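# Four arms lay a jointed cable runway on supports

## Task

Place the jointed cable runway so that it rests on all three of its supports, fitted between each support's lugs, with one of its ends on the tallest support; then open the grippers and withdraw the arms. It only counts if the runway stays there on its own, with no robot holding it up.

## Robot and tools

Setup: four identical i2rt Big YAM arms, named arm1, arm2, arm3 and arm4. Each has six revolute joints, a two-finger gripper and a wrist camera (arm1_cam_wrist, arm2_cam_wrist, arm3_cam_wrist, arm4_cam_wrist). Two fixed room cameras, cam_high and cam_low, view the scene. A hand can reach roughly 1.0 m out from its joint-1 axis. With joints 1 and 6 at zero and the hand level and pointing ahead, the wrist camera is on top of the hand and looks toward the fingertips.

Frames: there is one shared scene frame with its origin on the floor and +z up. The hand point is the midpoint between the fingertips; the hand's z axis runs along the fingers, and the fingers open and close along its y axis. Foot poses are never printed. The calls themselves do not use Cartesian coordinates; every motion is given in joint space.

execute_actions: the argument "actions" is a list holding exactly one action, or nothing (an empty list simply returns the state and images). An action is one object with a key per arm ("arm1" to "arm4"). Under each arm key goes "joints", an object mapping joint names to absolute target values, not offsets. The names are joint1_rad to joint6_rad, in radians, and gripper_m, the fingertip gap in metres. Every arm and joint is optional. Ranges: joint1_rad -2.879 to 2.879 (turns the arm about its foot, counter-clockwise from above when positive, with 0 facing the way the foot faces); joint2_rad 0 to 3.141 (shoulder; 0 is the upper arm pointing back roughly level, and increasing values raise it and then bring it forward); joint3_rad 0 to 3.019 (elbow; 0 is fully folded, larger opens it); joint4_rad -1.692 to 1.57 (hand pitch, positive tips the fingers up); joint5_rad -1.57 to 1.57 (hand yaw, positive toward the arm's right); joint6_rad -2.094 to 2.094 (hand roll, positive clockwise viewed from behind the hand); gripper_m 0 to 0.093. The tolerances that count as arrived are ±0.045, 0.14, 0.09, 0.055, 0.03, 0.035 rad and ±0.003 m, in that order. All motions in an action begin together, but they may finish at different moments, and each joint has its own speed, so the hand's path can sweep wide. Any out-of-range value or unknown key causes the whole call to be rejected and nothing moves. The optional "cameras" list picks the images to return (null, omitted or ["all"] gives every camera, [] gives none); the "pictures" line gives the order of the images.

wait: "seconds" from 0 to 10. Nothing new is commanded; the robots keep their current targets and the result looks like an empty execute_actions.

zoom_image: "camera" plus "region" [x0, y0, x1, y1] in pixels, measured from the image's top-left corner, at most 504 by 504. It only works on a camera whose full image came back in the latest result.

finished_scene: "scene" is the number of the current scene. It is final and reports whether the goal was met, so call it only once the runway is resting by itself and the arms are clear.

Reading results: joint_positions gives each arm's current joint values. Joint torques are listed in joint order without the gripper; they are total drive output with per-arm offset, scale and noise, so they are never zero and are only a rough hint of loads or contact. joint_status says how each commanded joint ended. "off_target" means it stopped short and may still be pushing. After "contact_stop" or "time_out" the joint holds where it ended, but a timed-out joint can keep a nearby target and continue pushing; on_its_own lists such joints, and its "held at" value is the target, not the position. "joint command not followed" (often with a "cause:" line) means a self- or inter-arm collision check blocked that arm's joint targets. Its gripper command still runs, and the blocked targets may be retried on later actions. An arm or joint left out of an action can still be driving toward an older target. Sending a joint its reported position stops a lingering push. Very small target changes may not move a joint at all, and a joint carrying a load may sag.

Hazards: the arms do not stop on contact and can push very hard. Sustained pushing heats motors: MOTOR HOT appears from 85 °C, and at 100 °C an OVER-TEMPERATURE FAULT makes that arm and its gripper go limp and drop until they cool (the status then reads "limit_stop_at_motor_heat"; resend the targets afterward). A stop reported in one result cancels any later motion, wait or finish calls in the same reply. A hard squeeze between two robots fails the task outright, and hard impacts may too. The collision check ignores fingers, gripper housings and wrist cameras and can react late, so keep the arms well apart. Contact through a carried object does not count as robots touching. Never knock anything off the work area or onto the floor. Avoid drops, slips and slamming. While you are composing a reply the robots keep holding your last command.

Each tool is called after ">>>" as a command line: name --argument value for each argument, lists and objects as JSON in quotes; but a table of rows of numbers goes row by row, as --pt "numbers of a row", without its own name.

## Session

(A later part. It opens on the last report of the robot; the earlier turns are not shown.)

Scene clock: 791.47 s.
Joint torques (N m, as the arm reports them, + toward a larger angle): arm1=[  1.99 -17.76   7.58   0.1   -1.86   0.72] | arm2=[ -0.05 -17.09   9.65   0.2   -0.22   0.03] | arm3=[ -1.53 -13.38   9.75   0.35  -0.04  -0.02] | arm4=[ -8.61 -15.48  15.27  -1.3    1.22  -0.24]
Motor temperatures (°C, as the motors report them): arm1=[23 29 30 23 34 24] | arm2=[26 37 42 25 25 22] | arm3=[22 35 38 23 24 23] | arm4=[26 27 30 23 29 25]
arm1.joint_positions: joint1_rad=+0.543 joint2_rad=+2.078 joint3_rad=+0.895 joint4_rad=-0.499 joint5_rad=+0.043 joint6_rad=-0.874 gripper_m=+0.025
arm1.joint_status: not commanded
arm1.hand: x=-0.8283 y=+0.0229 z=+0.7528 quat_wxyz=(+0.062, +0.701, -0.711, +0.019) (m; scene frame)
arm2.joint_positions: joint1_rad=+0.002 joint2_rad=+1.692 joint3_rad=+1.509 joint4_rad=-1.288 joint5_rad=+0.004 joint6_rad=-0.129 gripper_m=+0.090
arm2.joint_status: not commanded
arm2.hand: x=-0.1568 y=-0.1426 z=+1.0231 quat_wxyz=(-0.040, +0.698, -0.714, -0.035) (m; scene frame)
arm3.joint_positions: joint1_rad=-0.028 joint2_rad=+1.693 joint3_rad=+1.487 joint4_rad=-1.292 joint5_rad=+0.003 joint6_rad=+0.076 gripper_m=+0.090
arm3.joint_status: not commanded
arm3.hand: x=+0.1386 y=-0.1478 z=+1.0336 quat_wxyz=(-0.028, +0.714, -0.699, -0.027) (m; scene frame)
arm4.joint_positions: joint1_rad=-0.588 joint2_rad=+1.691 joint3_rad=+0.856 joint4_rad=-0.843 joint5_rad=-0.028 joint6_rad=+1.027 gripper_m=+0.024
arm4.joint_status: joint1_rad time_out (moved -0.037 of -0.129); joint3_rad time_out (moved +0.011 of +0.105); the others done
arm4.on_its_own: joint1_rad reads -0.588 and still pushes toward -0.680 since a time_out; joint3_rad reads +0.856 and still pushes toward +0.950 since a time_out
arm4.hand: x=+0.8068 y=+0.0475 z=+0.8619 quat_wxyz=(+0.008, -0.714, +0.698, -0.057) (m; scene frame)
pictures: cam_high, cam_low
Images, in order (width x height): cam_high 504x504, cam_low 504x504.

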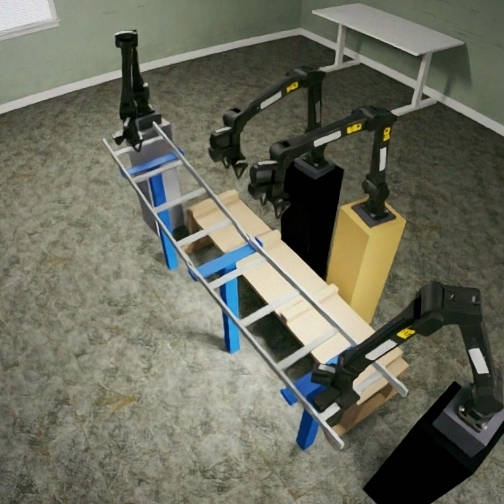

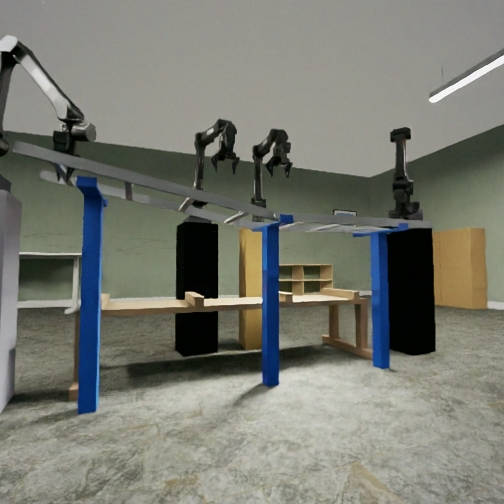

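>>> execute_actions --actions '[{"arm4":{"joints":{"joint1_rad":-0.59,"joint2_rad":1.80,"joint3_rad":0.86,"joint4_rad":-0.70}}}]' --cameras '["cam_high","cam_low"]'

>>> zoom_image --camera "cam_high" --region '[100, 130, 200, 210]'

Scene clock: 799.80 s.
Joint torques (N m, as the arm reports them, + toward a larger angle): arm1=[  1.98 -17.74   7.58   0.13  -1.85   0.73] | arm2=[  0.12 -17.26   9.64   0.22  -0.19   0.07] | arm3=[ -1.52 -13.34   9.75   0.36  -0.03  -0.02] | arm4=[-1.51 -6.04  7.74  4.89  0.68 -0.3 ]
Motor temperatures (°C, as the motors report them): arm1=[23 29 30 23 34 24] | arm2=[26 36 41 25 25 22] | arm3=[22 34 38 23 24 23] | arm4=[26 27 30 23 28 25]
arm1.joint_positions: joint1_rad=+0.542 joint2_rad=+2.079 joint3_rad=+0.895 joint4_rad=-0.499 joint5_rad=+0.043 joint6_rad=-0.875 gripper_m=+0.025
arm1.joint_status: not commanded
arm1.hand: x=-0.8285 y=+0.0226 z=+0.7527 quat_wxyz=(+0.062, +0.701, -0.710, +0.018) (m; scene frame)
arm2.joint_positions: joint1_rad=+0.002 joint2_rad=+1.692 joint3_rad=+1.509 joint4_rad=-1.288 joint5_rad=+0.004 joint6_rad=-0.129 gripper_m=+0.090
arm2.joint_status: not commanded
arm2.hand: x=-0.1568 y=-0.1426 z=+1.0231 quat_wxyz=(-0.040, +0.698, -0.714, -0.035) (m; scene frame)
arm3.joint_positions: joint1_rad=-0.028 joint2_rad=+1.693 joint3_rad=+1.487 joint4_rad=-1.292 joint5_rad=+0.003 joint6_rad=+0.076 gripper_m=+0.090
arm3.joint_status: not commanded
arm3.hand: x=+0.1386 y=-0.1478 z=+1.0336 quat_wxyz=(-0.028, +0.714, -0.699, -0.027) (m; scene frame)
arm4.joint_positions: joint1_rad=-0.580 joint2_rad=+1.733 joint3_rad=+0.844 joint4_rad=-0.800 joint5_rad=-0.015 joint6_rad=+1.033 gripper_m=+0.024
arm4.joint_status: joint4_rad time_out (moved +0.043 of +0.143); the others done
arm4.on_its_own: joint4_rad reads -0.800 and still pushes toward -0.700 since a time_out
arm4.hand: x=+0.8091 y=+0.0456 z=+0.8438 quat_wxyz=(+0.017, -0.714, +0.697, -0.060) (m; scene frame)
pictures: cam_high, cam_low
Images, in order (width x height): cam_high 504x504, cam_low 504x504.

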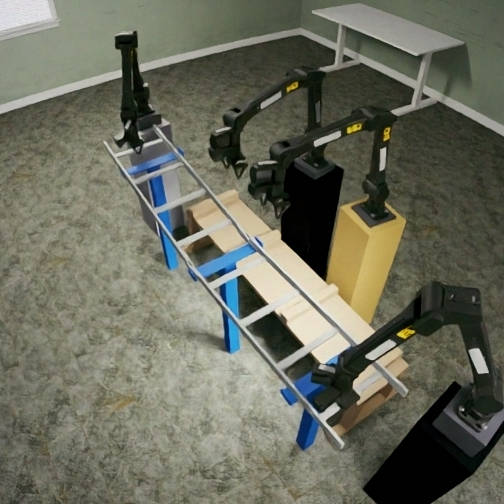

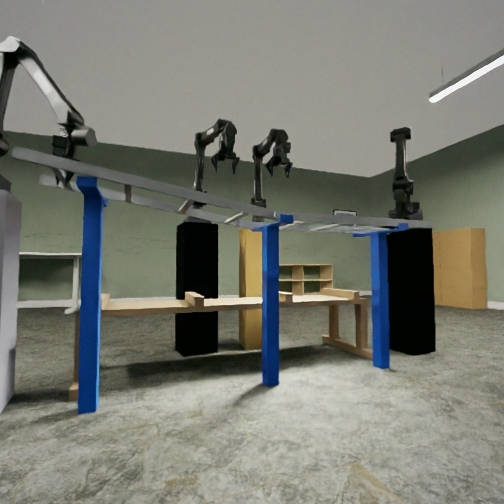

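Region (100, 130, 200, 210) of cam_high's 504x504 image, scaled by 5.040, with more detail than that image has; it fills the top 403 rows of this view, and the rest is white.

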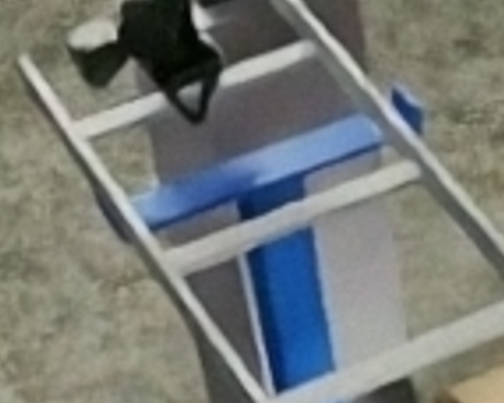

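Release both ends.

>>> execute_actions --actions '[{"arm4":{"joints":{"gripper_m":0.09,"joint4_rad":-0.8,"joint2_rad":1.73}},"arm1":{"joints":{"gripper_m":0.09,"joint1_rad":0.545}}}]' --cameras '[]'

>>> execute_actions --actions '[{"arm4":{"joints":{"joint2_rad":1.35,"joint4_rad":-1.1}},"arm1":{"joints":{"joint2_rad":1.6,"joint4_rad":-0.9}}}]' --cameras '["cam_high","cam_low"]'

>>> zoom_image --camera "cam_high" --region '[100, 120, 420, 460]'

Scene clock: 807.57 s.
Joint torques (N m, as the arm reports them, + toward a larger angle): arm1=[ -0.56 -12.22   6.43   0.34  -0.23   0.11] | arm2=[ -0.14 -17.28   9.68   0.18  -0.22   0.07] | arm3=[ -1.57 -13.31   9.74   0.37  -0.04  -0.02] | arm4=[ -1.29 -11.49   7.75  -0.2    0.15  -0.08]
Motor temperatures (°C, as the motors report them): arm1=[23 29 30 23 34 24] | arm2=[26 36 41 25 25 22] | arm3=[22 34 39 23 24 23] | arm4=[26 26 30 23 28 25]
arm1.joint_positions: joint1_rad=+0.539 joint2_rad=+2.003 joint3_rad=+0.920 joint4_rad=-0.500 joint5_rad=+0.004 joint6_rad=-0.815 gripper_m=+0.090
arm1.joint_status: all done
arm1.hand: x=-0.8039 y=+0.0498 z=+0.7844 quat_wxyz=(+0.011, +0.679, -0.734, +0.004) (m; scene frame)
arm2.joint_positions: joint1_rad=+0.002 joint2_rad=+1.692 joint3_rad=+1.509 joint4_rad=-1.288 joint5_rad=+0.004 joint6_rad=-0.129 gripper_m=+0.090
arm2.joint_status: not commanded
arm2.hand: x=-0.1568 y=-0.1426 z=+1.0231 quat_wxyz=(-0.040, +0.698, -0.714, -0.035) (m; scene frame)
arm3.joint_positions: joint1_rad=-0.028 joint2_rad=+1.693 joint3_rad=+1.487 joint4_rad=-1.292 joint5_rad=+0.003 joint6_rad=+0.076 gripper_m=+0.090
arm3.joint_status: not commanded
arm3.hand: x=+0.1386 y=-0.1478 z=+1.0336 quat_wxyz=(-0.028, +0.714, -0.699, -0.027) (m; scene frame)
arm4.joint_positions: joint1_rad=-0.583 joint2_rad=+1.732 joint3_rad=+0.844 joint4_rad=-0.788 joint5_rad=-0.002 joint6_rad=+1.013 gripper_m=+0.090
arm4.joint_status: all done
arm4.hand: x=+0.8080 y=+0.0502 z=+0.8436 quat_wxyz=(+0.020, -0.721, +0.691, -0.052) (m; scene frame)
pictures: none
No camera images: the call's "cameras" was empty. Leave "cameras" out to get every camera's image.

Scene clock: 808.87 s.
Joint torques (N m, as the arm reports them, + toward a larger angle): arm1=[-0.57 -9.4   9.52 -0.1  -0.23  0.12] | arm2=[  0.63 -17.46   9.79   0.09  -0.19   0.03] | arm3=[ -1.49 -13.32   9.74   0.36  -0.04  -0.02] | arm4=[-1.21 -6.42 10.67  0.07  0.14 -0.08]
Motor temperatures (°C, as the motors report them): arm1=[23 29 30 23 34 24] | arm2=[26 36 41 25 25 22] | arm3=[22 34 39 23 24 23] | arm4=[26 26 29 23 28 25]
arm1.joint_positions: joint1_rad=+0.539 joint2_rad=+1.595 joint3_rad=+0.920 joint4_rad=-0.888 joint5_rad=+0.004 joint6_rad=-0.815 gripper_m=+0.090
arm1.joint_status: all done
arm1.hand: x=-0.8183 y=+0.0393 z=+0.9448 quat_wxyz=(+0.001, +0.679, -0.734, +0.005) (m; scene frame)
arm2.joint_positions: joint1_rad=+0.002 joint2_rad=+1.692 joint3_rad=+1.509 joint4_rad=-1.288 joint5_rad=+0.004 joint6_rad=-0.129 gripper_m=+0.090
arm2.joint_status: not commanded
arm2.hand: x=-0.1570 y=-0.1426 z=+1.0231 quat_wxyz=(-0.040, +0.698, -0.714, -0.035) (m; scene frame)
arm3.joint_positions: joint1_rad=-0.028 joint2_rad=+1.693 joint3_rad=+1.487 joint4_rad=-1.292 joint5_rad=+0.003 joint6_rad=+0.076 gripper_m=+0.090
arm3.joint_status: not commanded
arm3.hand: x=+0.1386 y=-0.1478 z=+1.0336 quat_wxyz=(-0.028, +0.714, -0.699, -0.027) (m; scene frame)
arm4.joint_positions: joint1_rad=-0.583 joint2_rad=+1.334 joint3_rad=+0.844 joint4_rad=-1.088 joint5_rad=-0.002 joint6_rad=+1.012 gripper_m=+0.090
arm4.joint_status: all done
arm4.hand: x=+0.8327 y=+0.0338 z=+0.9804 quat_wxyz=(+0.008, -0.722, +0.691, -0.005) (m; scene frame)
pictures: cam_high, cam_low
Images, in order (width x height): cam_high 504x504, cam_low 504x504.

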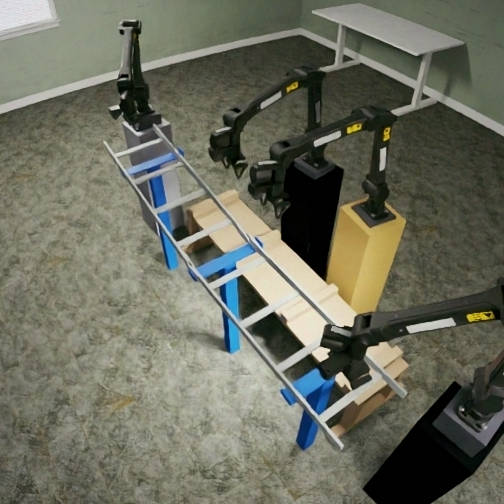

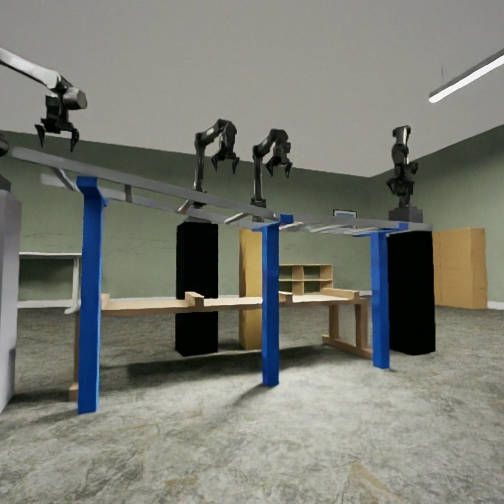

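Region (100, 120, 420, 460) of cam_high's 504x504 image, scaled by 1.482, with more detail than that image has; it fills the left 474 columns of this view, and the rest is white.

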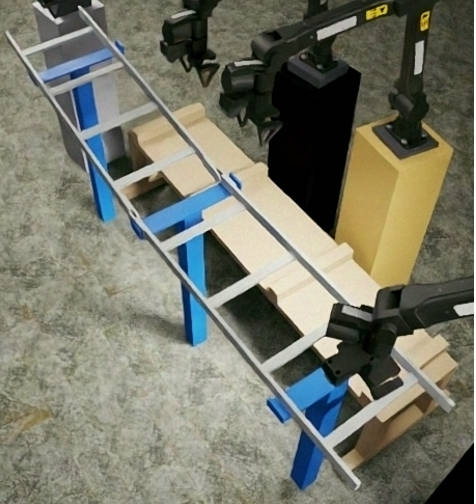

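>>> execute_actions --actions '[{"arm4":{"joints":{"joint1_rad":-0.56,"joint6_rad":1.06,"joint2_rad":1.72,"joint3_rad":0.86,"joint4_rad":-0.71}},"arm1":{"joints":{"joint1_rad":0,"joint2_rad":1.0,"joint3_rad":1.2,"joint4_rad":-1.3}},"arm2":{"joints":{"joint2_rad":1.0,"joint3_rad":1.2}},"arm3":{"joints":{"joint2_rad":1.0,"joint3_rad":1.2}}}]' --cameras '["arm4_cam_wrist","cam_low"]'

Scene clock: 829.33 s.
Joint torques (N m, as the arm reports them, + toward a larger angle): arm1=[-1.25 -4.1  12.55  0.71 -0.11  0.13] | arm2=[ 0.41 -5.92 10.1   1.   -0.19  0.07] | arm3=[-1.5  -4.59  9.83  1.3  -0.03 -0.02] | arm4=[ -0.25 -10.18   8.13   1.16   0.13   0.19]
Motor temperatures (°C, as the motors report them): arm1=[23 28 30 23 32 24] | arm2=[26 35 41 25 25 22] | arm3=[22 34 39 23 24 23] | arm4=[26 26 30 23 27 25]
arm1.joint_positions: joint1_rad=+0.002 joint2_rad=+1.000 joint3_rad=+1.177 joint4_rad=-1.289 joint5_rad=+0.001 joint6_rad=-0.812 gripper_m=+0.090
arm1.joint_status: all done
arm1.hand: x=-0.7731 y=-0.1571 z=+1.2565 quat_wxyz=(-0.211, +0.447, -0.866, +0.079) (m; scene frame)
arm2.joint_positions: joint1_rad=+0.002 joint2_rad=+0.995 joint3_rad=+1.211 joint4_rad=-1.288 joint5_rad=+0.004 joint6_rad=-0.129 gripper_m=+0.090
arm2.joint_status: all done
arm2.hand: x=-0.1807 y=-0.3139 z=+1.1888 quat_wxyz=(-0.197, +0.676, -0.693, -0.154) (m; scene frame)
arm3.joint_positions: joint1_rad=-0.028 joint2_rad=+0.993 joint3_rad=+1.195 joint4_rad=-1.294 joint5_rad=+0.003 joint6_rad=+0.076 gripper_m=+0.090
arm3.joint_status: all done
arm3.hand: x=+0.1541 y=-0.3158 z=+1.2013 quat_wxyz=(-0.157, +0.694, -0.679, -0.180) (m; scene frame)
arm4.joint_positions: joint1_rad=-0.566 joint2_rad=+1.711 joint3_rad=+0.844 joint4_rad=-0.723 joint5_rad=-0.002 joint6_rad=+1.048 gripper_m=+0.090
arm4.joint_status: all done
arm4.hand: x=+0.7876 y=+0.0540 z=+0.8499 quat_wxyz=(+0.010, -0.716, +0.698, -0.011) (m; scene frame)
pictures: arm4_cam_wrist, cam_low
Images, in order (width x height): arm4_cam_wrist 504x504, cam_low 504x504.

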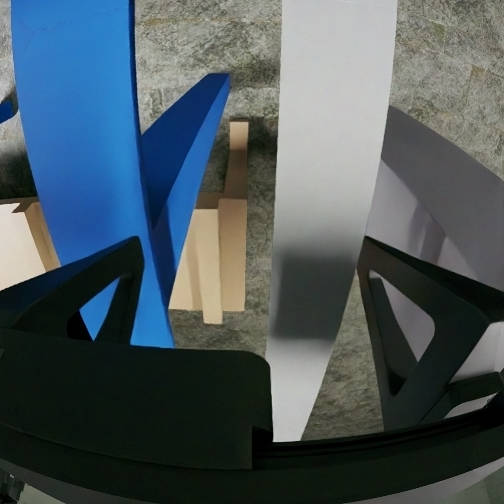

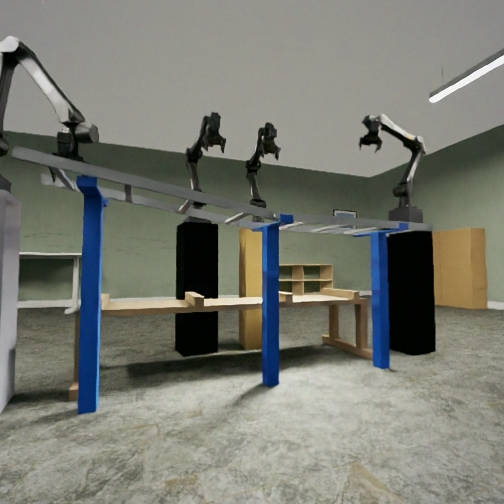

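>>> execute_actions --actions '[{"arm4":{"joints":{"joint2_rad":1.75,"joint3_rad":0.78,"joint4_rad":-0.60}}}]' --cameras '[]'

>>> execute_actions --actions '[{"arm4":{"joints":{"gripper_m":0}}}]' --cameras '[]'

>>> execute_actions --actions '[{"arm4":{"joints":{"joint1_rad":-0.47,"joint6_rad":1.13}}}]' --cameras '["cam_low","cam_high"]'

>>> zoom_image --camera "cam_high" --region '[100, 130, 200, 210]'

Scene clock: 839.87 s.
Joint torques (N m, as the arm reports them, + toward a larger angle): arm1=[-1.23 -4.32 12.57  0.73 -0.11  0.13] | arm2=[ 0.35 -5.65 10.12  0.84 -0.18  0.07] | arm3=[-1.49 -4.3   9.76  1.29 -0.04 -0.02] | arm4=[-0.25 -8.32  5.83  1.3   0.13  0.19]
Motor temperatures (°C, as the motors report them): arm1=[23 28 31 23 32 24] | arm2=[26 34 41 25 25 22] | arm3=[22 33 39 23 24 23] | arm4=[26 26 29 23 27 25]
arm1.joint_positions: joint1_rad=+0.002 joint2_rad=+1.000 joint3_rad=+1.177 joint4_rad=-1.289 joint5_rad=+0.001 joint6_rad=-0.812 gripper_m=+0.090
arm1.joint_status: not commanded
arm1.hand: x=-0.7731 y=-0.1571 z=+1.2565 quat_wxyz=(-0.211, +0.447, -0.866, +0.079) (m; scene frame)
arm2.joint_positions: joint1_rad=+0.002 joint2_rad=+0.995 joint3_rad=+1.211 joint4_rad=-1.288 joint5_rad=+0.004 joint6_rad=-0.129 gripper_m=+0.090
arm2.joint_status: not commanded
arm2.hand: x=-0.1807 y=-0.3139 z=+1.1888 quat_wxyz=(-0.197, +0.676, -0.693, -0.154) (m; scene frame)
arm3.joint_positions: joint1_rad=-0.028 joint2_rad=+0.993 joint3_rad=+1.195 joint4_rad=-1.294 joint5_rad=+0.003 joint6_rad=+0.076 gripper_m=+0.090
arm3.joint_status: not commanded
arm3.hand: x=+0.1541 y=-0.3158 z=+1.2013 quat_wxyz=(-0.157, +0.694, -0.679, -0.180) (m; scene frame)
arm4.joint_positions: joint1_rad=-0.566 joint2_rad=+1.720 joint3_rad=+0.784 joint4_rad=-0.614 joint5_rad=-0.002 joint6_rad=+1.048 gripper_m=+0.090
arm4.joint_status: all done
arm4.hand: x=+0.7945 y=+0.0505 z=+0.8325 quat_wxyz=(+0.005, -0.716, +0.698, +0.009) (m; scene frame)
pictures: none
No camera images: the call's "cameras" was empty. Leave "cameras" out to get every camera's image.

Scene clock: 840.57 s.
Joint torques (N m, as the arm reports them, + toward a larger angle): arm1=[-1.34 -4.24 12.56  0.72 -0.11  0.13] | arm2=[ 0.26 -5.79 10.09  0.87 -0.16  0.05] | arm3=[-1.5  -4.38  9.76  1.3  -0.04 -0.03] | arm4=[ 0.29 -8.17  7.17  1.56 -0.53  0.23]
Motor temperatures (°C, as the motors report them): arm1=[23 28 31 23 32 24] | arm2=[26 34 41 25 25 22] | arm3=[22 33 39 23 24 23] | arm4=[26 26 29 23 27 25]
arm1.joint_positions: joint1_rad=+0.002 joint2_rad=+1.000 joint3_rad=+1.177 joint4_rad=-1.289 joint5_rad=+0.001 joint6_rad=-0.812 gripper_m=+0.090
arm1.joint_status: not commanded
arm1.hand: x=-0.7731 y=-0.1571 z=+1.2565 quat_wxyz=(-0.211, +0.447, -0.866, +0.079) (m; scene frame)
arm2.joint_positions: joint1_rad=+0.002 joint2_rad=+0.995 joint3_rad=+1.211 joint4_rad=-1.288 joint5_rad=+0.004 joint6_rad=-0.129 gripper_m=+0.090
arm2.joint_status: not commanded
arm2.hand: x=-0.1807 y=-0.3139 z=+1.1888 quat_wxyz=(-0.197, +0.676, -0.693, -0.154) (m; scene frame)
arm3.joint_positions: joint1_rad=-0.028 joint2_rad=+0.993 joint3_rad=+1.195 joint4_rad=-1.294 joint5_rad=+0.003 joint6_rad=+0.076 gripper_m=+0.090
arm3.joint_status: not commanded
arm3.hand: x=+0.1541 y=-0.3158 z=+1.2013 quat_wxyz=(-0.157, +0.694, -0.679, -0.180) (m; scene frame)
arm4.joint_positions: joint1_rad=-0.572 joint2_rad=+1.720 joint3_rad=+0.767 joint4_rad=-0.621 joint5_rad=+0.014 joint6_rad=+1.045 gripper_m=+0.023
arm4.joint_status: gripper_m off_target (ended at +0.023, target +0.000)
arm4.hand: x=+0.8071 y=+0.0496 z=+0.8287 quat_wxyz=(+0.016, -0.715, +0.699, -0.001) (m; scene frame)
pictures: none
No camera images: the call's "cameras" was empty. Leave "cameras" out to get every camera's image.

Scene clock: 842.37 s.
Joint torques (N m, as the arm reports them, + toward a larger angle): arm1=[-1.3  -4.27 12.57  0.7  -0.11  0.13] | arm2=[ 0.07 -5.53 10.09  0.86 -0.21  0.1 ] | arm3=[-1.57 -4.3   9.77  1.31 -0.04 -0.03] | arm4=[ 6.95 -8.16  7.17  1.54 -1.56  0.85]
Motor temperatures (°C, as the motors report them): arm1=[23 28 31 23 32 24] | arm2=[26 34 41 25 25 22] | arm3=[22 33 39 23 24 23] | arm4=[26 26 29 23 27 25]
arm1.joint_positions: joint1_rad=+0.002 joint2_rad=+1.000 joint3_rad=+1.177 joint4_rad=-1.289 joint5_rad=+0.001 joint6_rad=-0.812 gripper_m=+0.090
arm1.joint_status: not commanded
arm1.hand: x=-0.7731 y=-0.1571 z=+1.2565 quat_wxyz=(-0.211, +0.447, -0.866, +0.079) (m; scene frame)
arm2.joint_positions: joint1_rad=+0.002 joint2_rad=+0.995 joint3_rad=+1.211 joint4_rad=-1.288 joint5_rad=+0.004 joint6_rad=-0.129 gripper_m=+0.090
arm2.joint_status: not commanded
arm2.hand: x=-0.1807 y=-0.3139 z=+1.1888 quat_wxyz=(-0.197, +0.676, -0.693, -0.154) (m; scene frame)
arm3.joint_positions: joint1_rad=-0.028 joint2_rad=+0.993 joint3_rad=+1.195 joint4_rad=-1.294 joint5_rad=+0.003 joint6_rad=+0.076 gripper_m=+0.090
arm3.joint_status: not commanded
arm3.hand: x=+0.1541 y=-0.3158 z=+1.2013 quat_wxyz=(-0.157, +0.694, -0.679, -0.180) (m; scene frame)
arm4.joint_positions: joint1_rad=-0.558 joint2_rad=+1.720 joint3_rad=+0.767 joint4_rad=-0.621 joint5_rad=+0.040 joint6_rad=+1.060 gripper_m=+0.023
arm4.joint_status: joint1_rad time_out (moved +0.014 of +0.102); joint6_rad time_out (moved +0.015 of +0.085)
arm4.on_its_own: joint1_rad reads -0.558 and still pushes toward -0.470 since a time_out; joint6_rad reads +1.060 and still pushes toward +1.130 since a time_out
arm4.hand: x=+0.8067 y=+0.0490 z=+0.8288 quat_wxyz=(+0.028, -0.714, +0.699, +0.003) (m; scene frame)
pictures: cam_high, cam_low
Images, in order (width x height): cam_high 504x504, cam_low 504x504.

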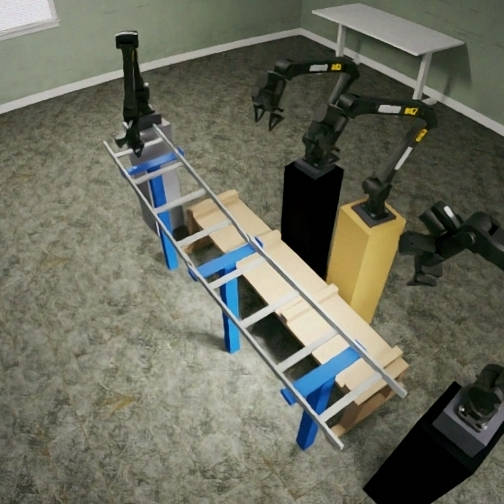

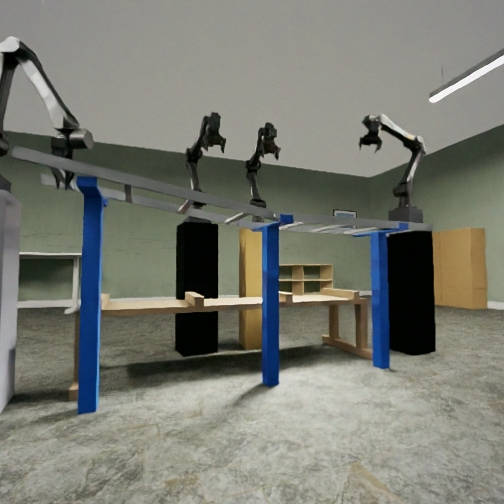

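Region (100, 130, 200, 210) of cam_high's 504x504 image, scaled by 5.040, with more detail than that image has; it fills the top 403 rows of this view, and the rest is white.

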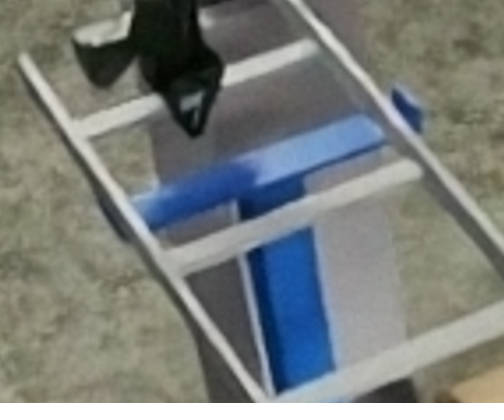

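>>> execute_actions --actions '[{"arm4":{"joints":{"gripper_m":0.09,"joint1_rad":-0.56,"joint6_rad":1.05}}}]' --cameras '[]'

>>> execute_actions --actions '[{"arm4":{"joints":{"joint2_rad":1.2,"joint3_rad":0.9,"joint4_rad":-1.2}}}]' --cameras '["cam_low","cam_high"]'

>>> zoom_image --camera "cam_low" --region '[0, 130, 200, 230]'

Scene clock: 853.73 s.
Joint torques (N m, as the arm reports them, + toward a larger angle): arm1=[-1.22 -4.28 12.58  0.7  -0.11  0.13] | arm2=[-0.1  -5.42 10.11  0.64 -0.18  0.1 ] | arm3=[-1.46 -4.42  9.78  1.31 -0.04 -0.02] | arm4=[-1.28 -8.22  7.24  1.21 -0.01 -0.07]
Motor temperatures (°C, as the motors report them): arm1=[23 28 32 23 31 24] | arm2=[26 34 41 25 25 22] | arm3=[22 33 39 23 24 23] | arm4=[26 26 29 23 28 25]
arm1.joint_positions: joint1_rad=+0.002 joint2_rad=+1.000 joint3_rad=+1.177 joint4_rad=-1.289 joint5_rad=+0.001 joint6_rad=-0.812 gripper_m=+0.090
arm1.joint_status: not commanded
arm1.hand: x=-0.7731 y=-0.1571 z=+1.2565 quat_wxyz=(-0.211, +0.447, -0.866, +0.079) (m; scene frame)
arm2.joint_positions: joint1_rad=+0.002 joint2_rad=+0.995 joint3_rad=+1.211 joint4_rad=-1.288 joint5_rad=+0.004 joint6_rad=-0.129 gripper_m=+0.090
arm2.joint_status: not commanded
arm2.hand: x=-0.1807 y=-0.3139 z=+1.1888 quat_wxyz=(-0.197, +0.676, -0.693, -0.154) (m; scene frame)
arm3.joint_positions: joint1_rad=-0.028 joint2_rad=+0.993 joint3_rad=+1.195 joint4_rad=-1.294 joint5_rad=+0.003 joint6_rad=+0.076 gripper_m=+0.090
arm3.joint_status: not commanded
arm3.hand: x=+0.1541 y=-0.3158 z=+1.2013 quat_wxyz=(-0.157, +0.694, -0.679, -0.180) (m; scene frame)
arm4.joint_positions: joint1_rad=-0.553 joint2_rad=+1.721 joint3_rad=+0.767 joint4_rad=-0.613 joint5_rad=+0.002 joint6_rad=+1.062 gripper_m=+0.090
arm4.joint_status: all done
arm4.hand: x=+0.8011 y=+0.0424 z=+0.8284 quat_wxyz=(+0.009, -0.716, +0.698, +0.001) (m; scene frame)
pictures: none
No camera images: the call's "cameras" was empty. Leave "cameras" out to get every camera's image.

Scene clock: 855.07 s.
Joint torques (N m, as the arm reports them, + toward a larger angle): arm1=[-1.32 -4.32 12.55  0.72 -0.11  0.13] | arm2=[ 0.33 -5.77  9.96  0.82 -0.21  0.07] | arm3=[-1.48 -4.37  9.77  1.32 -0.04 -0.02] | arm4=[-1.17 -4.86 12.69  0.13  0.   -0.08]
Motor temperatures (°C, as the motors report them): arm1=[23 28 32 23 31 24] | arm2=[26 34 41 25 25 22] | arm3=[22 33 39 23 24 23] | arm4=[26 26 29 23 28 25]
arm1.joint_positions: joint1_rad=+0.002 joint2_rad=+1.000 joint3_rad=+1.177 joint4_rad=-1.289 joint5_rad=+0.001 joint6_rad=-0.812 gripper_m=+0.090
arm1.joint_status: not commanded
arm1.hand: x=-0.7731 y=-0.1571 z=+1.2565 quat_wxyz=(-0.211, +0.447, -0.866, +0.079) (m; scene frame)
arm2.joint_positions: joint1_rad=+0.002 joint2_rad=+0.995 joint3_rad=+1.211 joint4_rad=-1.288 joint5_rad=+0.004 joint6_rad=-0.129 gripper_m=+0.090
arm2.joint_status: not commanded
arm2.hand: x=-0.1807 y=-0.3139 z=+1.1888 quat_wxyz=(-0.197, +0.676, -0.693, -0.154) (m; scene frame)
arm3.joint_positions: joint1_rad=-0.028 joint2_rad=+0.993 joint3_rad=+1.195 joint4_rad=-1.294 joint5_rad=+0.003 joint6_rad=+0.076 gripper_m=+0.090
arm3.joint_status: not commanded
arm3.hand: x=+0.1541 y=-0.3158 z=+1.2013 quat_wxyz=(-0.157, +0.694, -0.679, -0.180) (m; scene frame)
arm4.joint_positions: joint1_rad=-0.553 joint2_rad=+1.188 joint3_rad=+0.872 joint4_rad=-1.187 joint5_rad=+0.002 joint6_rad=+1.062 gripper_m=+0.090
arm4.joint_status: all done
arm4.hand: x=+0.8375 y=+0.0196 z=+1.0344 quat_wxyz=(+0.000, -0.716, +0.698, +0.031) (m; scene frame)
pictures: cam_high, cam_low
Images, in order (width x height): cam_high 504x504, cam_low 504x504.

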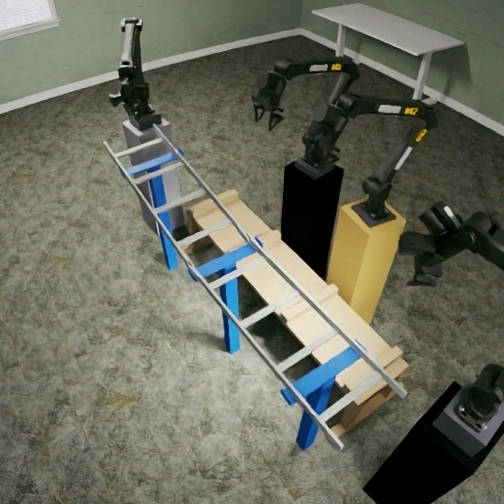

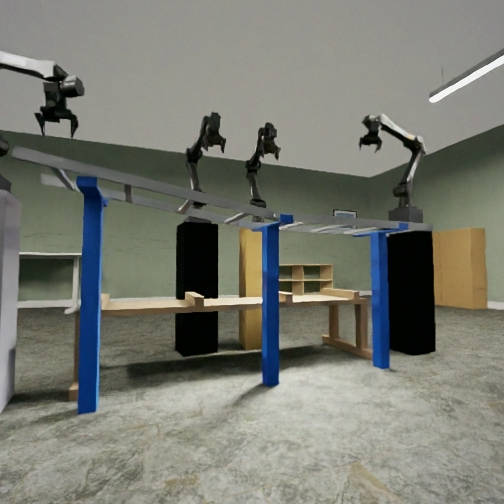

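Region (0, 130, 200, 230) of cam_low's 504x504 image, scaled by 2.520, with more detail than that image has.

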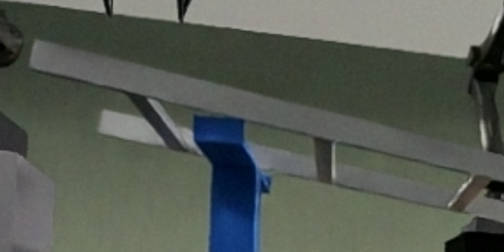

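>>> execute_actions --actions '[{"arm4":{"joints":{"joint2_rad":1.75,"joint3_rad":0.77,"joint4_rad":-0.59}}}]' --cameras '[]'

>>> execute_actions --actions '[{"arm4":{"joints":{"gripper_m":0}}}]' --cameras '[]'

>>> execute_actions --actions '[{"arm4":{"joints":{"joint1_rad":-0.40,"joint6_rad":1.15,"joint2_rad":1.66,"joint3_rad":0.74,"joint4_rad":-0.66}}}]' --cameras '["cam_low","cam_high"]'

>>> zoom_image --camera "cam_high" --region '[100, 120, 420, 460]'

Scene clock: 876.00 s.
Joint torques (N m, as the arm reports them, + toward a larger angle): arm1=[-1.33 -4.22 12.57  0.7  -0.11  0.13] | arm2=[ 0.32 -6.14 10.17  0.77 -0.21  0.07] | arm3=[-1.46 -4.32  9.77  1.31 -0.04 -0.03] | arm4=[-1.28 -8.77  5.34  1.3  -0.01 -0.07]
Motor temperatures (°C, as the motors report them): arm1=[23 27 32 23 31 24] | arm2=[26 33 41 25 25 22] | arm3=[22 32 39 23 24 23] | arm4=[26 26 30 23 27 25]
arm1.joint_positions: joint1_rad=+0.002 joint2_rad=+1.000 joint3_rad=+1.177 joint4_rad=-1.289 joint5_rad=+0.001 joint6_rad=-0.812 gripper_m=+0.090
arm1.joint_status: not commanded
arm1.hand: x=-0.7731 y=-0.1571 z=+1.2565 quat_wxyz=(-0.211, +0.447, -0.866, +0.079) (m; scene frame)
arm2.joint_positions: joint1_rad=+0.002 joint2_rad=+0.995 joint3_rad=+1.211 joint4_rad=-1.288 joint5_rad=+0.004 joint6_rad=-0.129 gripper_m=+0.090
arm2.joint_status: not commanded
arm2.hand: x=-0.1807 y=-0.3139 z=+1.1888 quat_wxyz=(-0.197, +0.676, -0.693, -0.154) (m; scene frame)
arm3.joint_positions: joint1_rad=-0.028 joint2_rad=+0.993 joint3_rad=+1.195 joint4_rad=-1.294 joint5_rad=+0.003 joint6_rad=+0.076 gripper_m=+0.090
arm3.joint_status: not commanded
arm3.hand: x=+0.1541 y=-0.3158 z=+1.2013 quat_wxyz=(-0.157, +0.694, -0.679, -0.180) (m; scene frame)
arm4.joint_positions: joint1_rad=-0.553 joint2_rad=+1.731 joint3_rad=+0.776 joint4_rad=-0.604 joint5_rad=+0.002 joint6_rad=+1.062 gripper_m=+0.090
arm4.joint_status: all done
arm4.hand: x=+0.7962 y=+0.0450 z=+0.8270 quat_wxyz=(+0.008, -0.716, +0.698, +0.005) (m; scene frame)
pictures: none
No camera images: the call's "cameras" was empty. Leave "cameras" out to get every camera's image.

Scene clock: 876.70 s.
Joint torques (N m, as the arm reports them, + toward a larger angle): arm1=[-1.29 -4.33 12.56  0.72 -0.11  0.13] | arm2=[-0.07 -5.29 10.11  0.89 -0.21  0.08] | arm3=[-1.45 -4.33  9.75  1.3  -0.04 -0.02] | arm4=[-0.54 -8.83  6.78  1.45 -0.32  0.  ]
Motor temperatures (°C, as the motors report them): arm1=[23 27 32 23 31 24] | arm2=[26 33 41 25 25 22] | arm3=[22 32 39 23 24 23] | arm4=[26 26 30 23 27 25]
arm1.joint_positions: joint1_rad=+0.002 joint2_rad=+1.000 joint3_rad=+1.177 joint4_rad=-1.289 joint5_rad=+0.001 joint6_rad=-0.812 gripper_m=+0.090
arm1.joint_status: not commanded
arm1.hand: x=-0.7731 y=-0.1571 z=+1.2565 quat_wxyz=(-0.211, +0.447, -0.866, +0.079) (m; scene frame)
arm2.joint_positions: joint1_rad=+0.002 joint2_rad=+0.995 joint3_rad=+1.211 joint4_rad=-1.288 joint5_rad=+0.004 joint6_rad=-0.129 gripper_m=+0.090
arm2.joint_status: not commanded
arm2.hand: x=-0.1807 y=-0.3139 z=+1.1888 quat_wxyz=(-0.197, +0.676, -0.693, -0.154) (m; scene frame)
arm3.joint_positions: joint1_rad=-0.028 joint2_rad=+0.993 joint3_rad=+1.195 joint4_rad=-1.294 joint5_rad=+0.003 joint6_rad=+0.076 gripper_m=+0.090
arm3.joint_status: not commanded
arm3.hand: x=+0.1541 y=-0.3158 z=+1.2013 quat_wxyz=(-0.157, +0.694, -0.679, -0.180) (m; scene frame)
arm4.joint_positions: joint1_rad=-0.562 joint2_rad=+1.731 joint3_rad=+0.760 joint4_rad=-0.609 joint5_rad=+0.009 joint6_rad=+1.056 gripper_m=+0.022
arm4.joint_status: gripper_m off_target (ended at +0.022, target +0.000)
arm4.hand: x=+0.8076 y=+0.0442 z=+0.8235 quat_wxyz=(+0.014, -0.715, +0.699, -0.004) (m; scene frame)
pictures: none
No camera images: the call's "cameras" was empty. Leave "cameras" out to get every camera's image.

Scene clock: 878.67 s.
Joint torques (N m, as the arm reports them, + toward a larger angle): arm1=[-1.25 -4.24 12.57  0.71 -0.11  0.13] | arm2=[ 0.16 -5.73 10.06  0.84 -0.27  0.08] | arm3=[-1.44 -4.37  9.78  1.31 -0.04 -0.02] | arm4=[  3.08 -14.28   6.59  -0.95  -0.66  -0.52]
Motor temperatures (°C, as the motors report them): arm1=[23 27 32 23 31 24] | arm2=[26 33 41 24 25 22] | arm3=[22 32 39 23 24 23] | arm4=[26 26 30 23 27 25]
arm1.joint_positions: joint1_rad=+0.002 joint2_rad=+1.000 joint3_rad=+1.177 joint4_rad=-1.289 joint5_rad=+0.001 joint6_rad=-0.812 gripper_m=+0.090
arm1.joint_status: not commanded
arm1.hand: x=-0.7731 y=-0.1571 z=+1.2565 quat_wxyz=(-0.211, +0.447, -0.866, +0.079) (m; scene frame)
arm2.joint_positions: joint1_rad=+0.002 joint2_rad=+0.995 joint3_rad=+1.211 joint4_rad=-1.288 joint5_rad=+0.004 joint6_rad=-0.129 gripper_m=+0.090
arm2.joint_status: not commanded
arm2.hand: x=-0.1807 y=-0.3139 z=+1.1888 quat_wxyz=(-0.197, +0.676, -0.693, -0.154) (m; scene frame)
arm3.joint_positions: joint1_rad=-0.028 joint2_rad=+0.993 joint3_rad=+1.195 joint4_rad=-1.294 joint5_rad=+0.003 joint6_rad=+0.076 gripper_m=+0.090
arm3.joint_status: not commanded
arm3.hand: x=+0.1541 y=-0.3158 z=+1.2013 quat_wxyz=(-0.157, +0.694, -0.679, -0.180) (m; scene frame)
arm4.joint_positions: joint1_rad=-0.444 joint2_rad=+1.724 joint3_rad=+0.728 joint4_rad=-0.628 joint5_rad=+0.018 joint6_rad=+1.202 gripper_m=+0.022
arm4.joint_status: joint6_rad time_out (moved +0.146 of +0.094); the others done
arm4.on_its_own: joint6_rad reads +1.202 and still pushes toward +1.150 since a time_out
arm4.hand: x=+0.8098 y=-0.0010 z=+0.8190 quat_wxyz=(+0.027, -0.705, +0.709, -0.022) (m; scene frame)
pictures: cam_high, cam_low
Images, in order (width x height): cam_high 504x504, cam_low 504x504.

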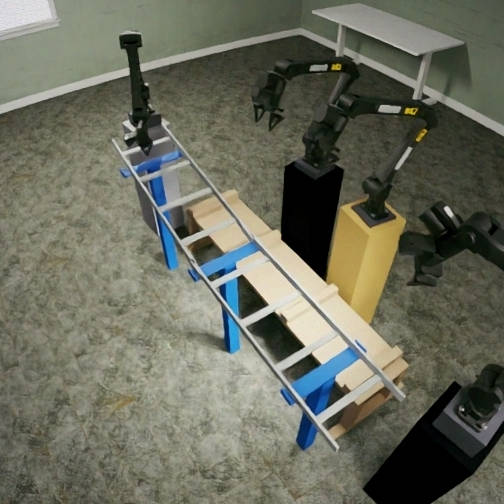

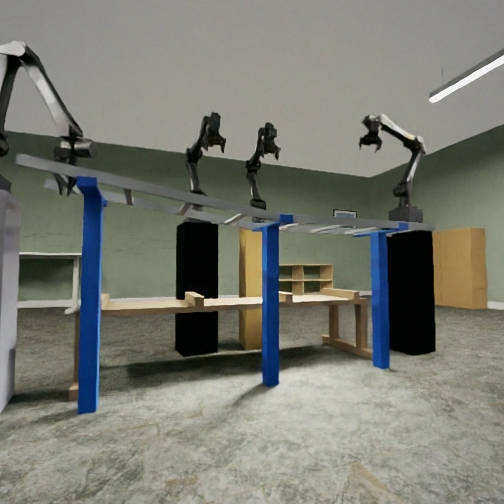

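Region (100, 120, 420, 460) of cam_high's 504x504 image, scaled by 1.482, with more detail than that image has; it fills the left 474 columns of this view, and the rest is white.

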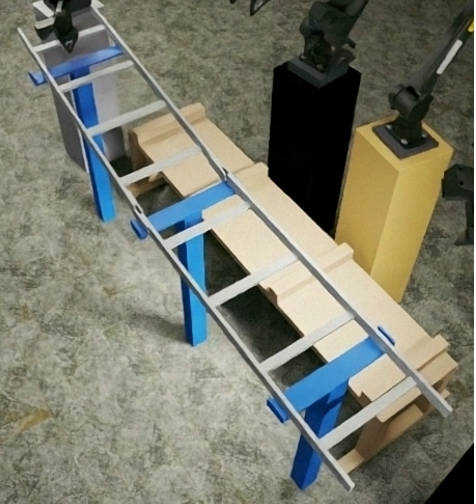

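>>> execute_actions --actions '[{"arm4":{"joints":{"joint2_rad":1.60,"joint3_rad":0.76,"joint4_rad":-0.72}}}]' --cameras '[]'

>>> execute_actions --actions '[{"arm4":{"joints":{"joint1_rad":-0.54,"joint6_rad":1.12,"joint5_rad":0}}}]' --cameras '["cam_low","cam_high"]'

>>> zoom_image --camera "cam_high" --region '[100, 120, 420, 460]'

Scene clock: 888.37 s.
Joint torques (N m, as the arm reports them, + toward a larger angle): arm1=[-1.28 -4.27 12.56  0.71 -0.11  0.13] | arm2=[ 0.04 -5.42 10.09  0.79 -0.2   0.07] | arm3=[-1.5  -4.32  9.77  1.32 -0.04 -0.02] | arm4=[  2.63 -15.85   8.29  -1.92  -0.52  -0.59]
Motor temperatures (°C, as the motors report them): arm1=[23 27 32 23 31 24] | arm2=[26 33 41 24 25 22] | arm3=[22 32 39 23 24 23] | arm4=[26 26 29 23 27 25]
arm1.joint_positions: joint1_rad=+0.002 joint2_rad=+1.000 joint3_rad=+1.177 joint4_rad=-1.289 joint5_rad=+0.001 joint6_rad=-0.812 gripper_m=+0.090
arm1.joint_status: not commanded
arm1.hand: x=-0.7731 y=-0.1571 z=+1.2565 quat_wxyz=(-0.211, +0.447, -0.866, +0.079) (m; scene frame)
arm2.joint_positions: joint1_rad=+0.002 joint2_rad=+0.995 joint3_rad=+1.211 joint4_rad=-1.288 joint5_rad=+0.004 joint6_rad=-0.129 gripper_m=+0.090
arm2.joint_status: not commanded
arm2.hand: x=-0.1807 y=-0.3139 z=+1.1888 quat_wxyz=(-0.197, +0.676, -0.693, -0.154) (m; scene frame)
arm3.joint_positions: joint1_rad=-0.028 joint2_rad=+0.993 joint3_rad=+1.195 joint4_rad=-1.294 joint5_rad=+0.003 joint6_rad=+0.076 gripper_m=+0.090
arm3.joint_status: not commanded
arm3.hand: x=+0.1541 y=-0.3158 z=+1.2013 quat_wxyz=(-0.157, +0.694, -0.679, -0.180) (m; scene frame)
arm4.joint_positions: joint1_rad=-0.438 joint2_rad=+1.690 joint3_rad=+0.732 joint4_rad=-0.667 joint5_rad=+0.014 joint6_rad=+1.208 gripper_m=+0.022
arm4.joint_status: all done
arm4.on_its_own: joint6_rad reads +1.208 and still pushes toward +1.150 since a time_out
arm4.hand: x=+0.8090 y=-0.0036 z=+0.8312 quat_wxyz=(+0.026, -0.705, +0.709, -0.023) (m; scene frame)
pictures: none
No camera images: the call's "cameras" was empty. Leave "cameras" out to get every camera's image.

Scene clock: 890.30 s.
Joint torques (N m, as the arm reports them, + toward a larger angle): arm1=[-1.26 -4.26 12.55  0.72 -0.11  0.13] | arm2=[ 0.5  -5.65 10.05  0.82 -0.21  0.04] | arm3=[-1.43 -4.33  9.75  1.32 -0.04 -0.03] | arm4=[ -4.97 -16.05   7.69  -1.92   0.02  -0.26]
Motor temperatures (°C, as the motors report them): arm1=[23 27 32 23 30 24] | arm2=[26 33 41 24 25 22] | arm3=[22 32 39 23 24 23] | arm4=[26 26 29 23 27 25]
arm1.joint_positions: joint1_rad=+0.002 joint2_rad=+1.000 joint3_rad=+1.177 joint4_rad=-1.289 joint5_rad=+0.001 joint6_rad=-0.812 gripper_m=+0.090
arm1.joint_status: not commanded
arm1.hand: x=-0.7731 y=-0.1571 z=+1.2565 quat_wxyz=(-0.211, +0.447, -0.866, +0.079) (m; scene frame)
arm2.joint_positions: joint1_rad=+0.002 joint2_rad=+0.995 joint3_rad=+1.211 joint4_rad=-1.288 joint5_rad=+0.004 joint6_rad=-0.129 gripper_m=+0.090
arm2.joint_status: not commanded
arm2.hand: x=-0.1807 y=-0.3139 z=+1.1888 quat_wxyz=(-0.197, +0.676, -0.693, -0.154) (m; scene frame)
arm3.joint_positions: joint1_rad=-0.028 joint2_rad=+0.993 joint3_rad=+1.195 joint4_rad=-1.294 joint5_rad=+0.003 joint6_rad=+0.076 gripper_m=+0.090
arm3.joint_status: not commanded
arm3.hand: x=+0.1541 y=-0.3158 z=+1.2013 quat_wxyz=(-0.157, +0.694, -0.679, -0.180) (m; scene frame)
arm4.joint_positions: joint1_rad=-0.490 joint2_rad=+1.690 joint3_rad=+0.741 joint4_rad=-0.667 joint5_rad=+0.001 joint6_rad=+1.149 gripper_m=+0.022
arm4.joint_status: joint1_rad time_out (moved -0.053 of -0.102); the others done
arm4.on_its_own: joint1_rad reads -0.490 and still pushes toward -0.540 since a time_out
arm4.hand: x=+0.8110 y=+0.0126 z=+0.8330 quat_wxyz=(+0.017, -0.707, +0.707, -0.022) (m; scene frame)
pictures: cam_high, cam_low
Images, in order (width x height): cam_high 504x504, cam_low 504x504.

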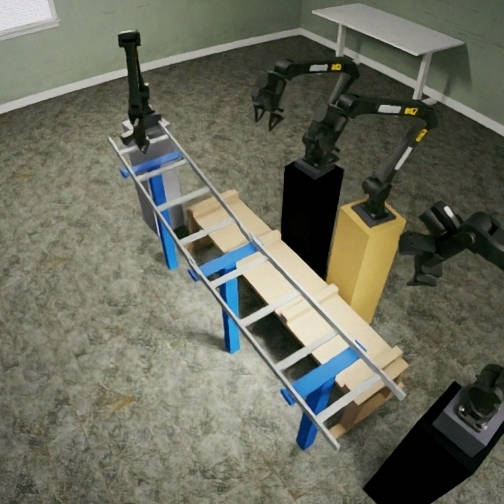

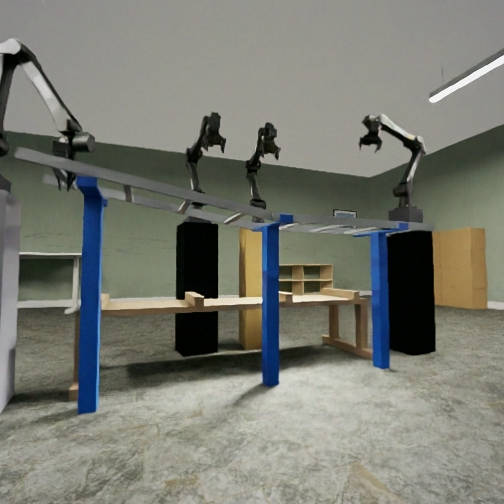

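Region (100, 120, 420, 460) of cam_high's 504x504 image, scaled by 1.482, with more detail than that image has; it fills the left 474 columns of this view, and the rest is white.

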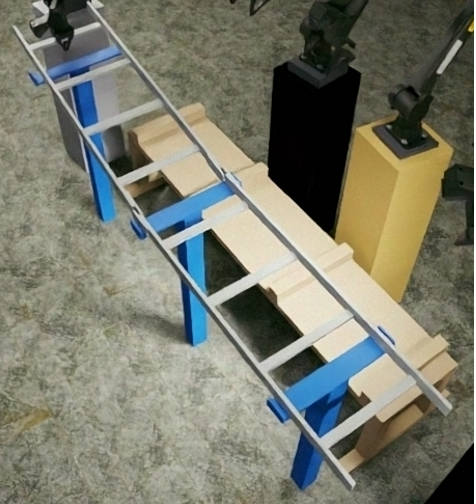

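>>> execute_actions --actions '[{"arm4":{"joints":{"joint1_rad":-0.575,"joint6_rad":1.10}}}]' --cameras '[]'

>>> execute_actions --actions '[]' --cameras '["cam_high","cam_low"]'

>>> zoom_image --camera "cam_high" --region '[100, 130, 200, 210]'

Scene clock: 898.27 s.
Joint torques (N m, as the arm reports them, + toward a larger angle): arm1=[-1.26 -4.29 12.55  0.73 -0.11  0.12] | arm2=[-0.04 -5.26 10.03  0.81 -0.16  0.06] | arm3=[-1.44 -4.33  9.75  1.31 -0.04 -0.02] | arm4=[ -5.76 -16.07   7.32  -1.88   0.07  -0.14]
Motor temperatures (°C, as the motors report them): arm1=[23 27 32 23 30 24] | arm2=[26 33 40 24 25 22] | arm3=[22 32 39 23 24 23] | arm4=[26 26 29 23 27 25]
arm1.joint_positions: joint1_rad=+0.002 joint2_rad=+1.000 joint3_rad=+1.177 joint4_rad=-1.289 joint5_rad=+0.001 joint6_rad=-0.812 gripper_m=+0.090
arm1.joint_status: not commanded
arm1.hand: x=-0.7731 y=-0.1571 z=+1.2565 quat_wxyz=(-0.211, +0.447, -0.866, +0.079) (m; scene frame)
arm2.joint_positions: joint1_rad=+0.002 joint2_rad=+0.995 joint3_rad=+1.211 joint4_rad=-1.288 joint5_rad=+0.004 joint6_rad=-0.129 gripper_m=+0.090
arm2.joint_status: not commanded
arm2.hand: x=-0.1807 y=-0.3139 z=+1.1888 quat_wxyz=(-0.197, +0.676, -0.693, -0.154) (m; scene frame)
arm3.joint_positions: joint1_rad=-0.028 joint2_rad=+0.993 joint3_rad=+1.195 joint4_rad=-1.294 joint5_rad=+0.003 joint6_rad=+0.076 gripper_m=+0.090
arm3.joint_status: not commanded
arm3.hand: x=+0.1541 y=-0.3158 z=+1.2013 quat_wxyz=(-0.157, +0.694, -0.679, -0.180) (m; scene frame)
arm4.joint_positions: joint1_rad=-0.516 joint2_rad=+1.690 joint3_rad=+0.745 joint4_rad=-0.667 joint5_rad=+0.000 joint6_rad=+1.118 gripper_m=+0.022
arm4.joint_status: joint1_rad time_out (moved -0.026 of -0.085); the others done
arm4.on_its_own: joint1_rad reads -0.516 and still pushes toward -0.575 since a time_out
arm4.hand: x=+0.8124 y=+0.0216 z=+0.8341 quat_wxyz=(+0.015, -0.709, +0.705, -0.021) (m; scene frame)
pictures: none
No camera images: the call's "cameras" was empty. Leave "cameras" out to get every camera's image.

not run: a stop came earlier in this reply.

Region (100, 130, 200, 210) of cam_high's 504x504 image, scaled by 5.040, with more detail than that image has; it fills the top 403 rows of this view, and the rest is white.

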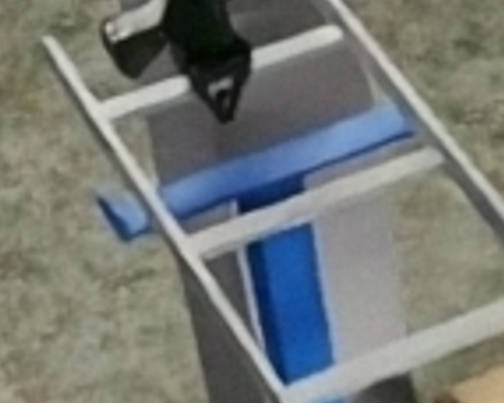

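Lower and look.

>>> execute_actions --actions '[{"arm4":{"joints":{"joint1_rad":-0.52,"joint2_rad":1.79,"joint3_rad":0.77,"joint4_rad":-0.57}}}]' --cameras '["cam_high","cam_low"]'

>>> zoom_image --camera "cam_high" --region '[100, 130, 200, 210]'

>>> zoom_image --camera "cam_low" --region '[0, 150, 450, 260]'

Scene clock: 904.97 s.
Joint torques (N m, as the arm reports them, + toward a larger angle): arm1=[-1.29 -4.22 12.54  0.72 -0.11  0.13] | arm2=[ 0.54 -6.28 10.03  0.81 -0.17  0.05] | arm3=[-1.47 -4.37  9.77  1.31 -0.04 -0.02] | arm4=[ -0.94 -11.56   7.21   1.26  -0.08  -0.13]
Motor temperatures (°C, as the motors report them): arm1=[23 27 33 23 30 24] | arm2=[26 33 40 24 25 22] | arm3=[22 32 39 23 24 23] | arm4=[26 26 29 23 26 25]
arm1.joint_positions: joint1_rad=+0.002 joint2_rad=+1.000 joint3_rad=+1.177 joint4_rad=-1.289 joint5_rad=+0.001 joint6_rad=-0.812 gripper_m=+0.090
arm1.joint_status: not commanded
arm1.hand: x=-0.7731 y=-0.1571 z=+1.2565 quat_wxyz=(-0.211, +0.447, -0.866, +0.079) (m; scene frame)
arm2.joint_positions: joint1_rad=+0.002 joint2_rad=+0.995 joint3_rad=+1.211 joint4_rad=-1.288 joint5_rad=+0.004 joint6_rad=-0.129 gripper_m=+0.090
arm2.joint_status: not commanded
arm2.hand: x=-0.1807 y=-0.3139 z=+1.1888 quat_wxyz=(-0.197, +0.676, -0.693, -0.154) (m; scene frame)
arm3.joint_positions: joint1_rad=-0.028 joint2_rad=+0.993 joint3_rad=+1.195 joint4_rad=-1.294 joint5_rad=+0.003 joint6_rad=+0.076 gripper_m=+0.090
arm3.joint_status: not commanded
arm3.hand: x=+0.1541 y=-0.3158 z=+1.2013 quat_wxyz=(-0.157, +0.694, -0.679, -0.180) (m; scene frame)
arm4.joint_positions: joint1_rad=-0.516 joint2_rad=+1.806 joint3_rad=+0.744 joint4_rad=-0.588 joint5_rad=+0.003 joint6_rad=+1.118 gripper_m=+0.022
arm4.joint_status: all done
arm4.hand: x=+0.8179 y=+0.0203 z=+0.7952 quat_wxyz=(+0.023, -0.708, +0.705, -0.038) (m; scene frame)
pictures: cam_high, cam_low
Images, in order (width x height): cam_high 504x504, cam_low 504x504.

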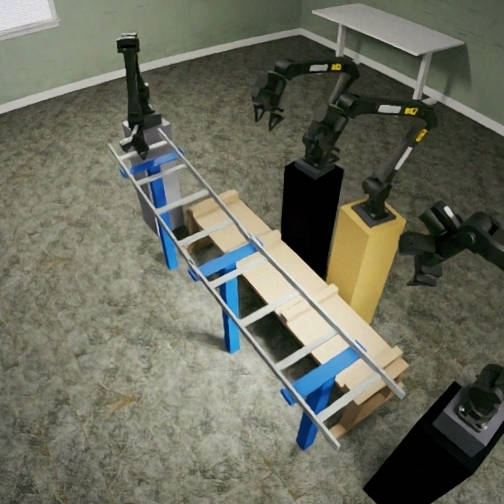

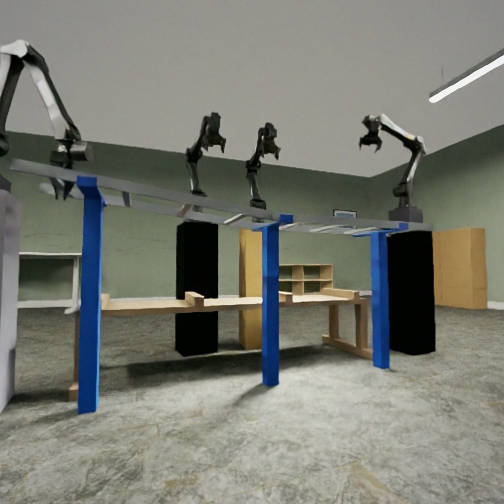

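Region (100, 130, 200, 210) of cam_high's 504x504 image, scaled by 5.040, with more detail than that image has; it fills the top 403 rows of this view, and the rest is white.

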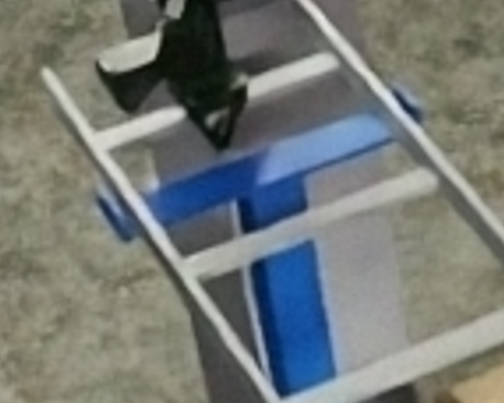

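Region (0, 150, 450, 260) of cam_low's 504x504 image, scaled by 1.120, with more detail than that image has; it fills the top 123 rows of this view, and the rest is white.

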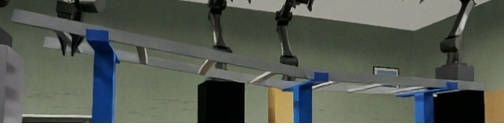

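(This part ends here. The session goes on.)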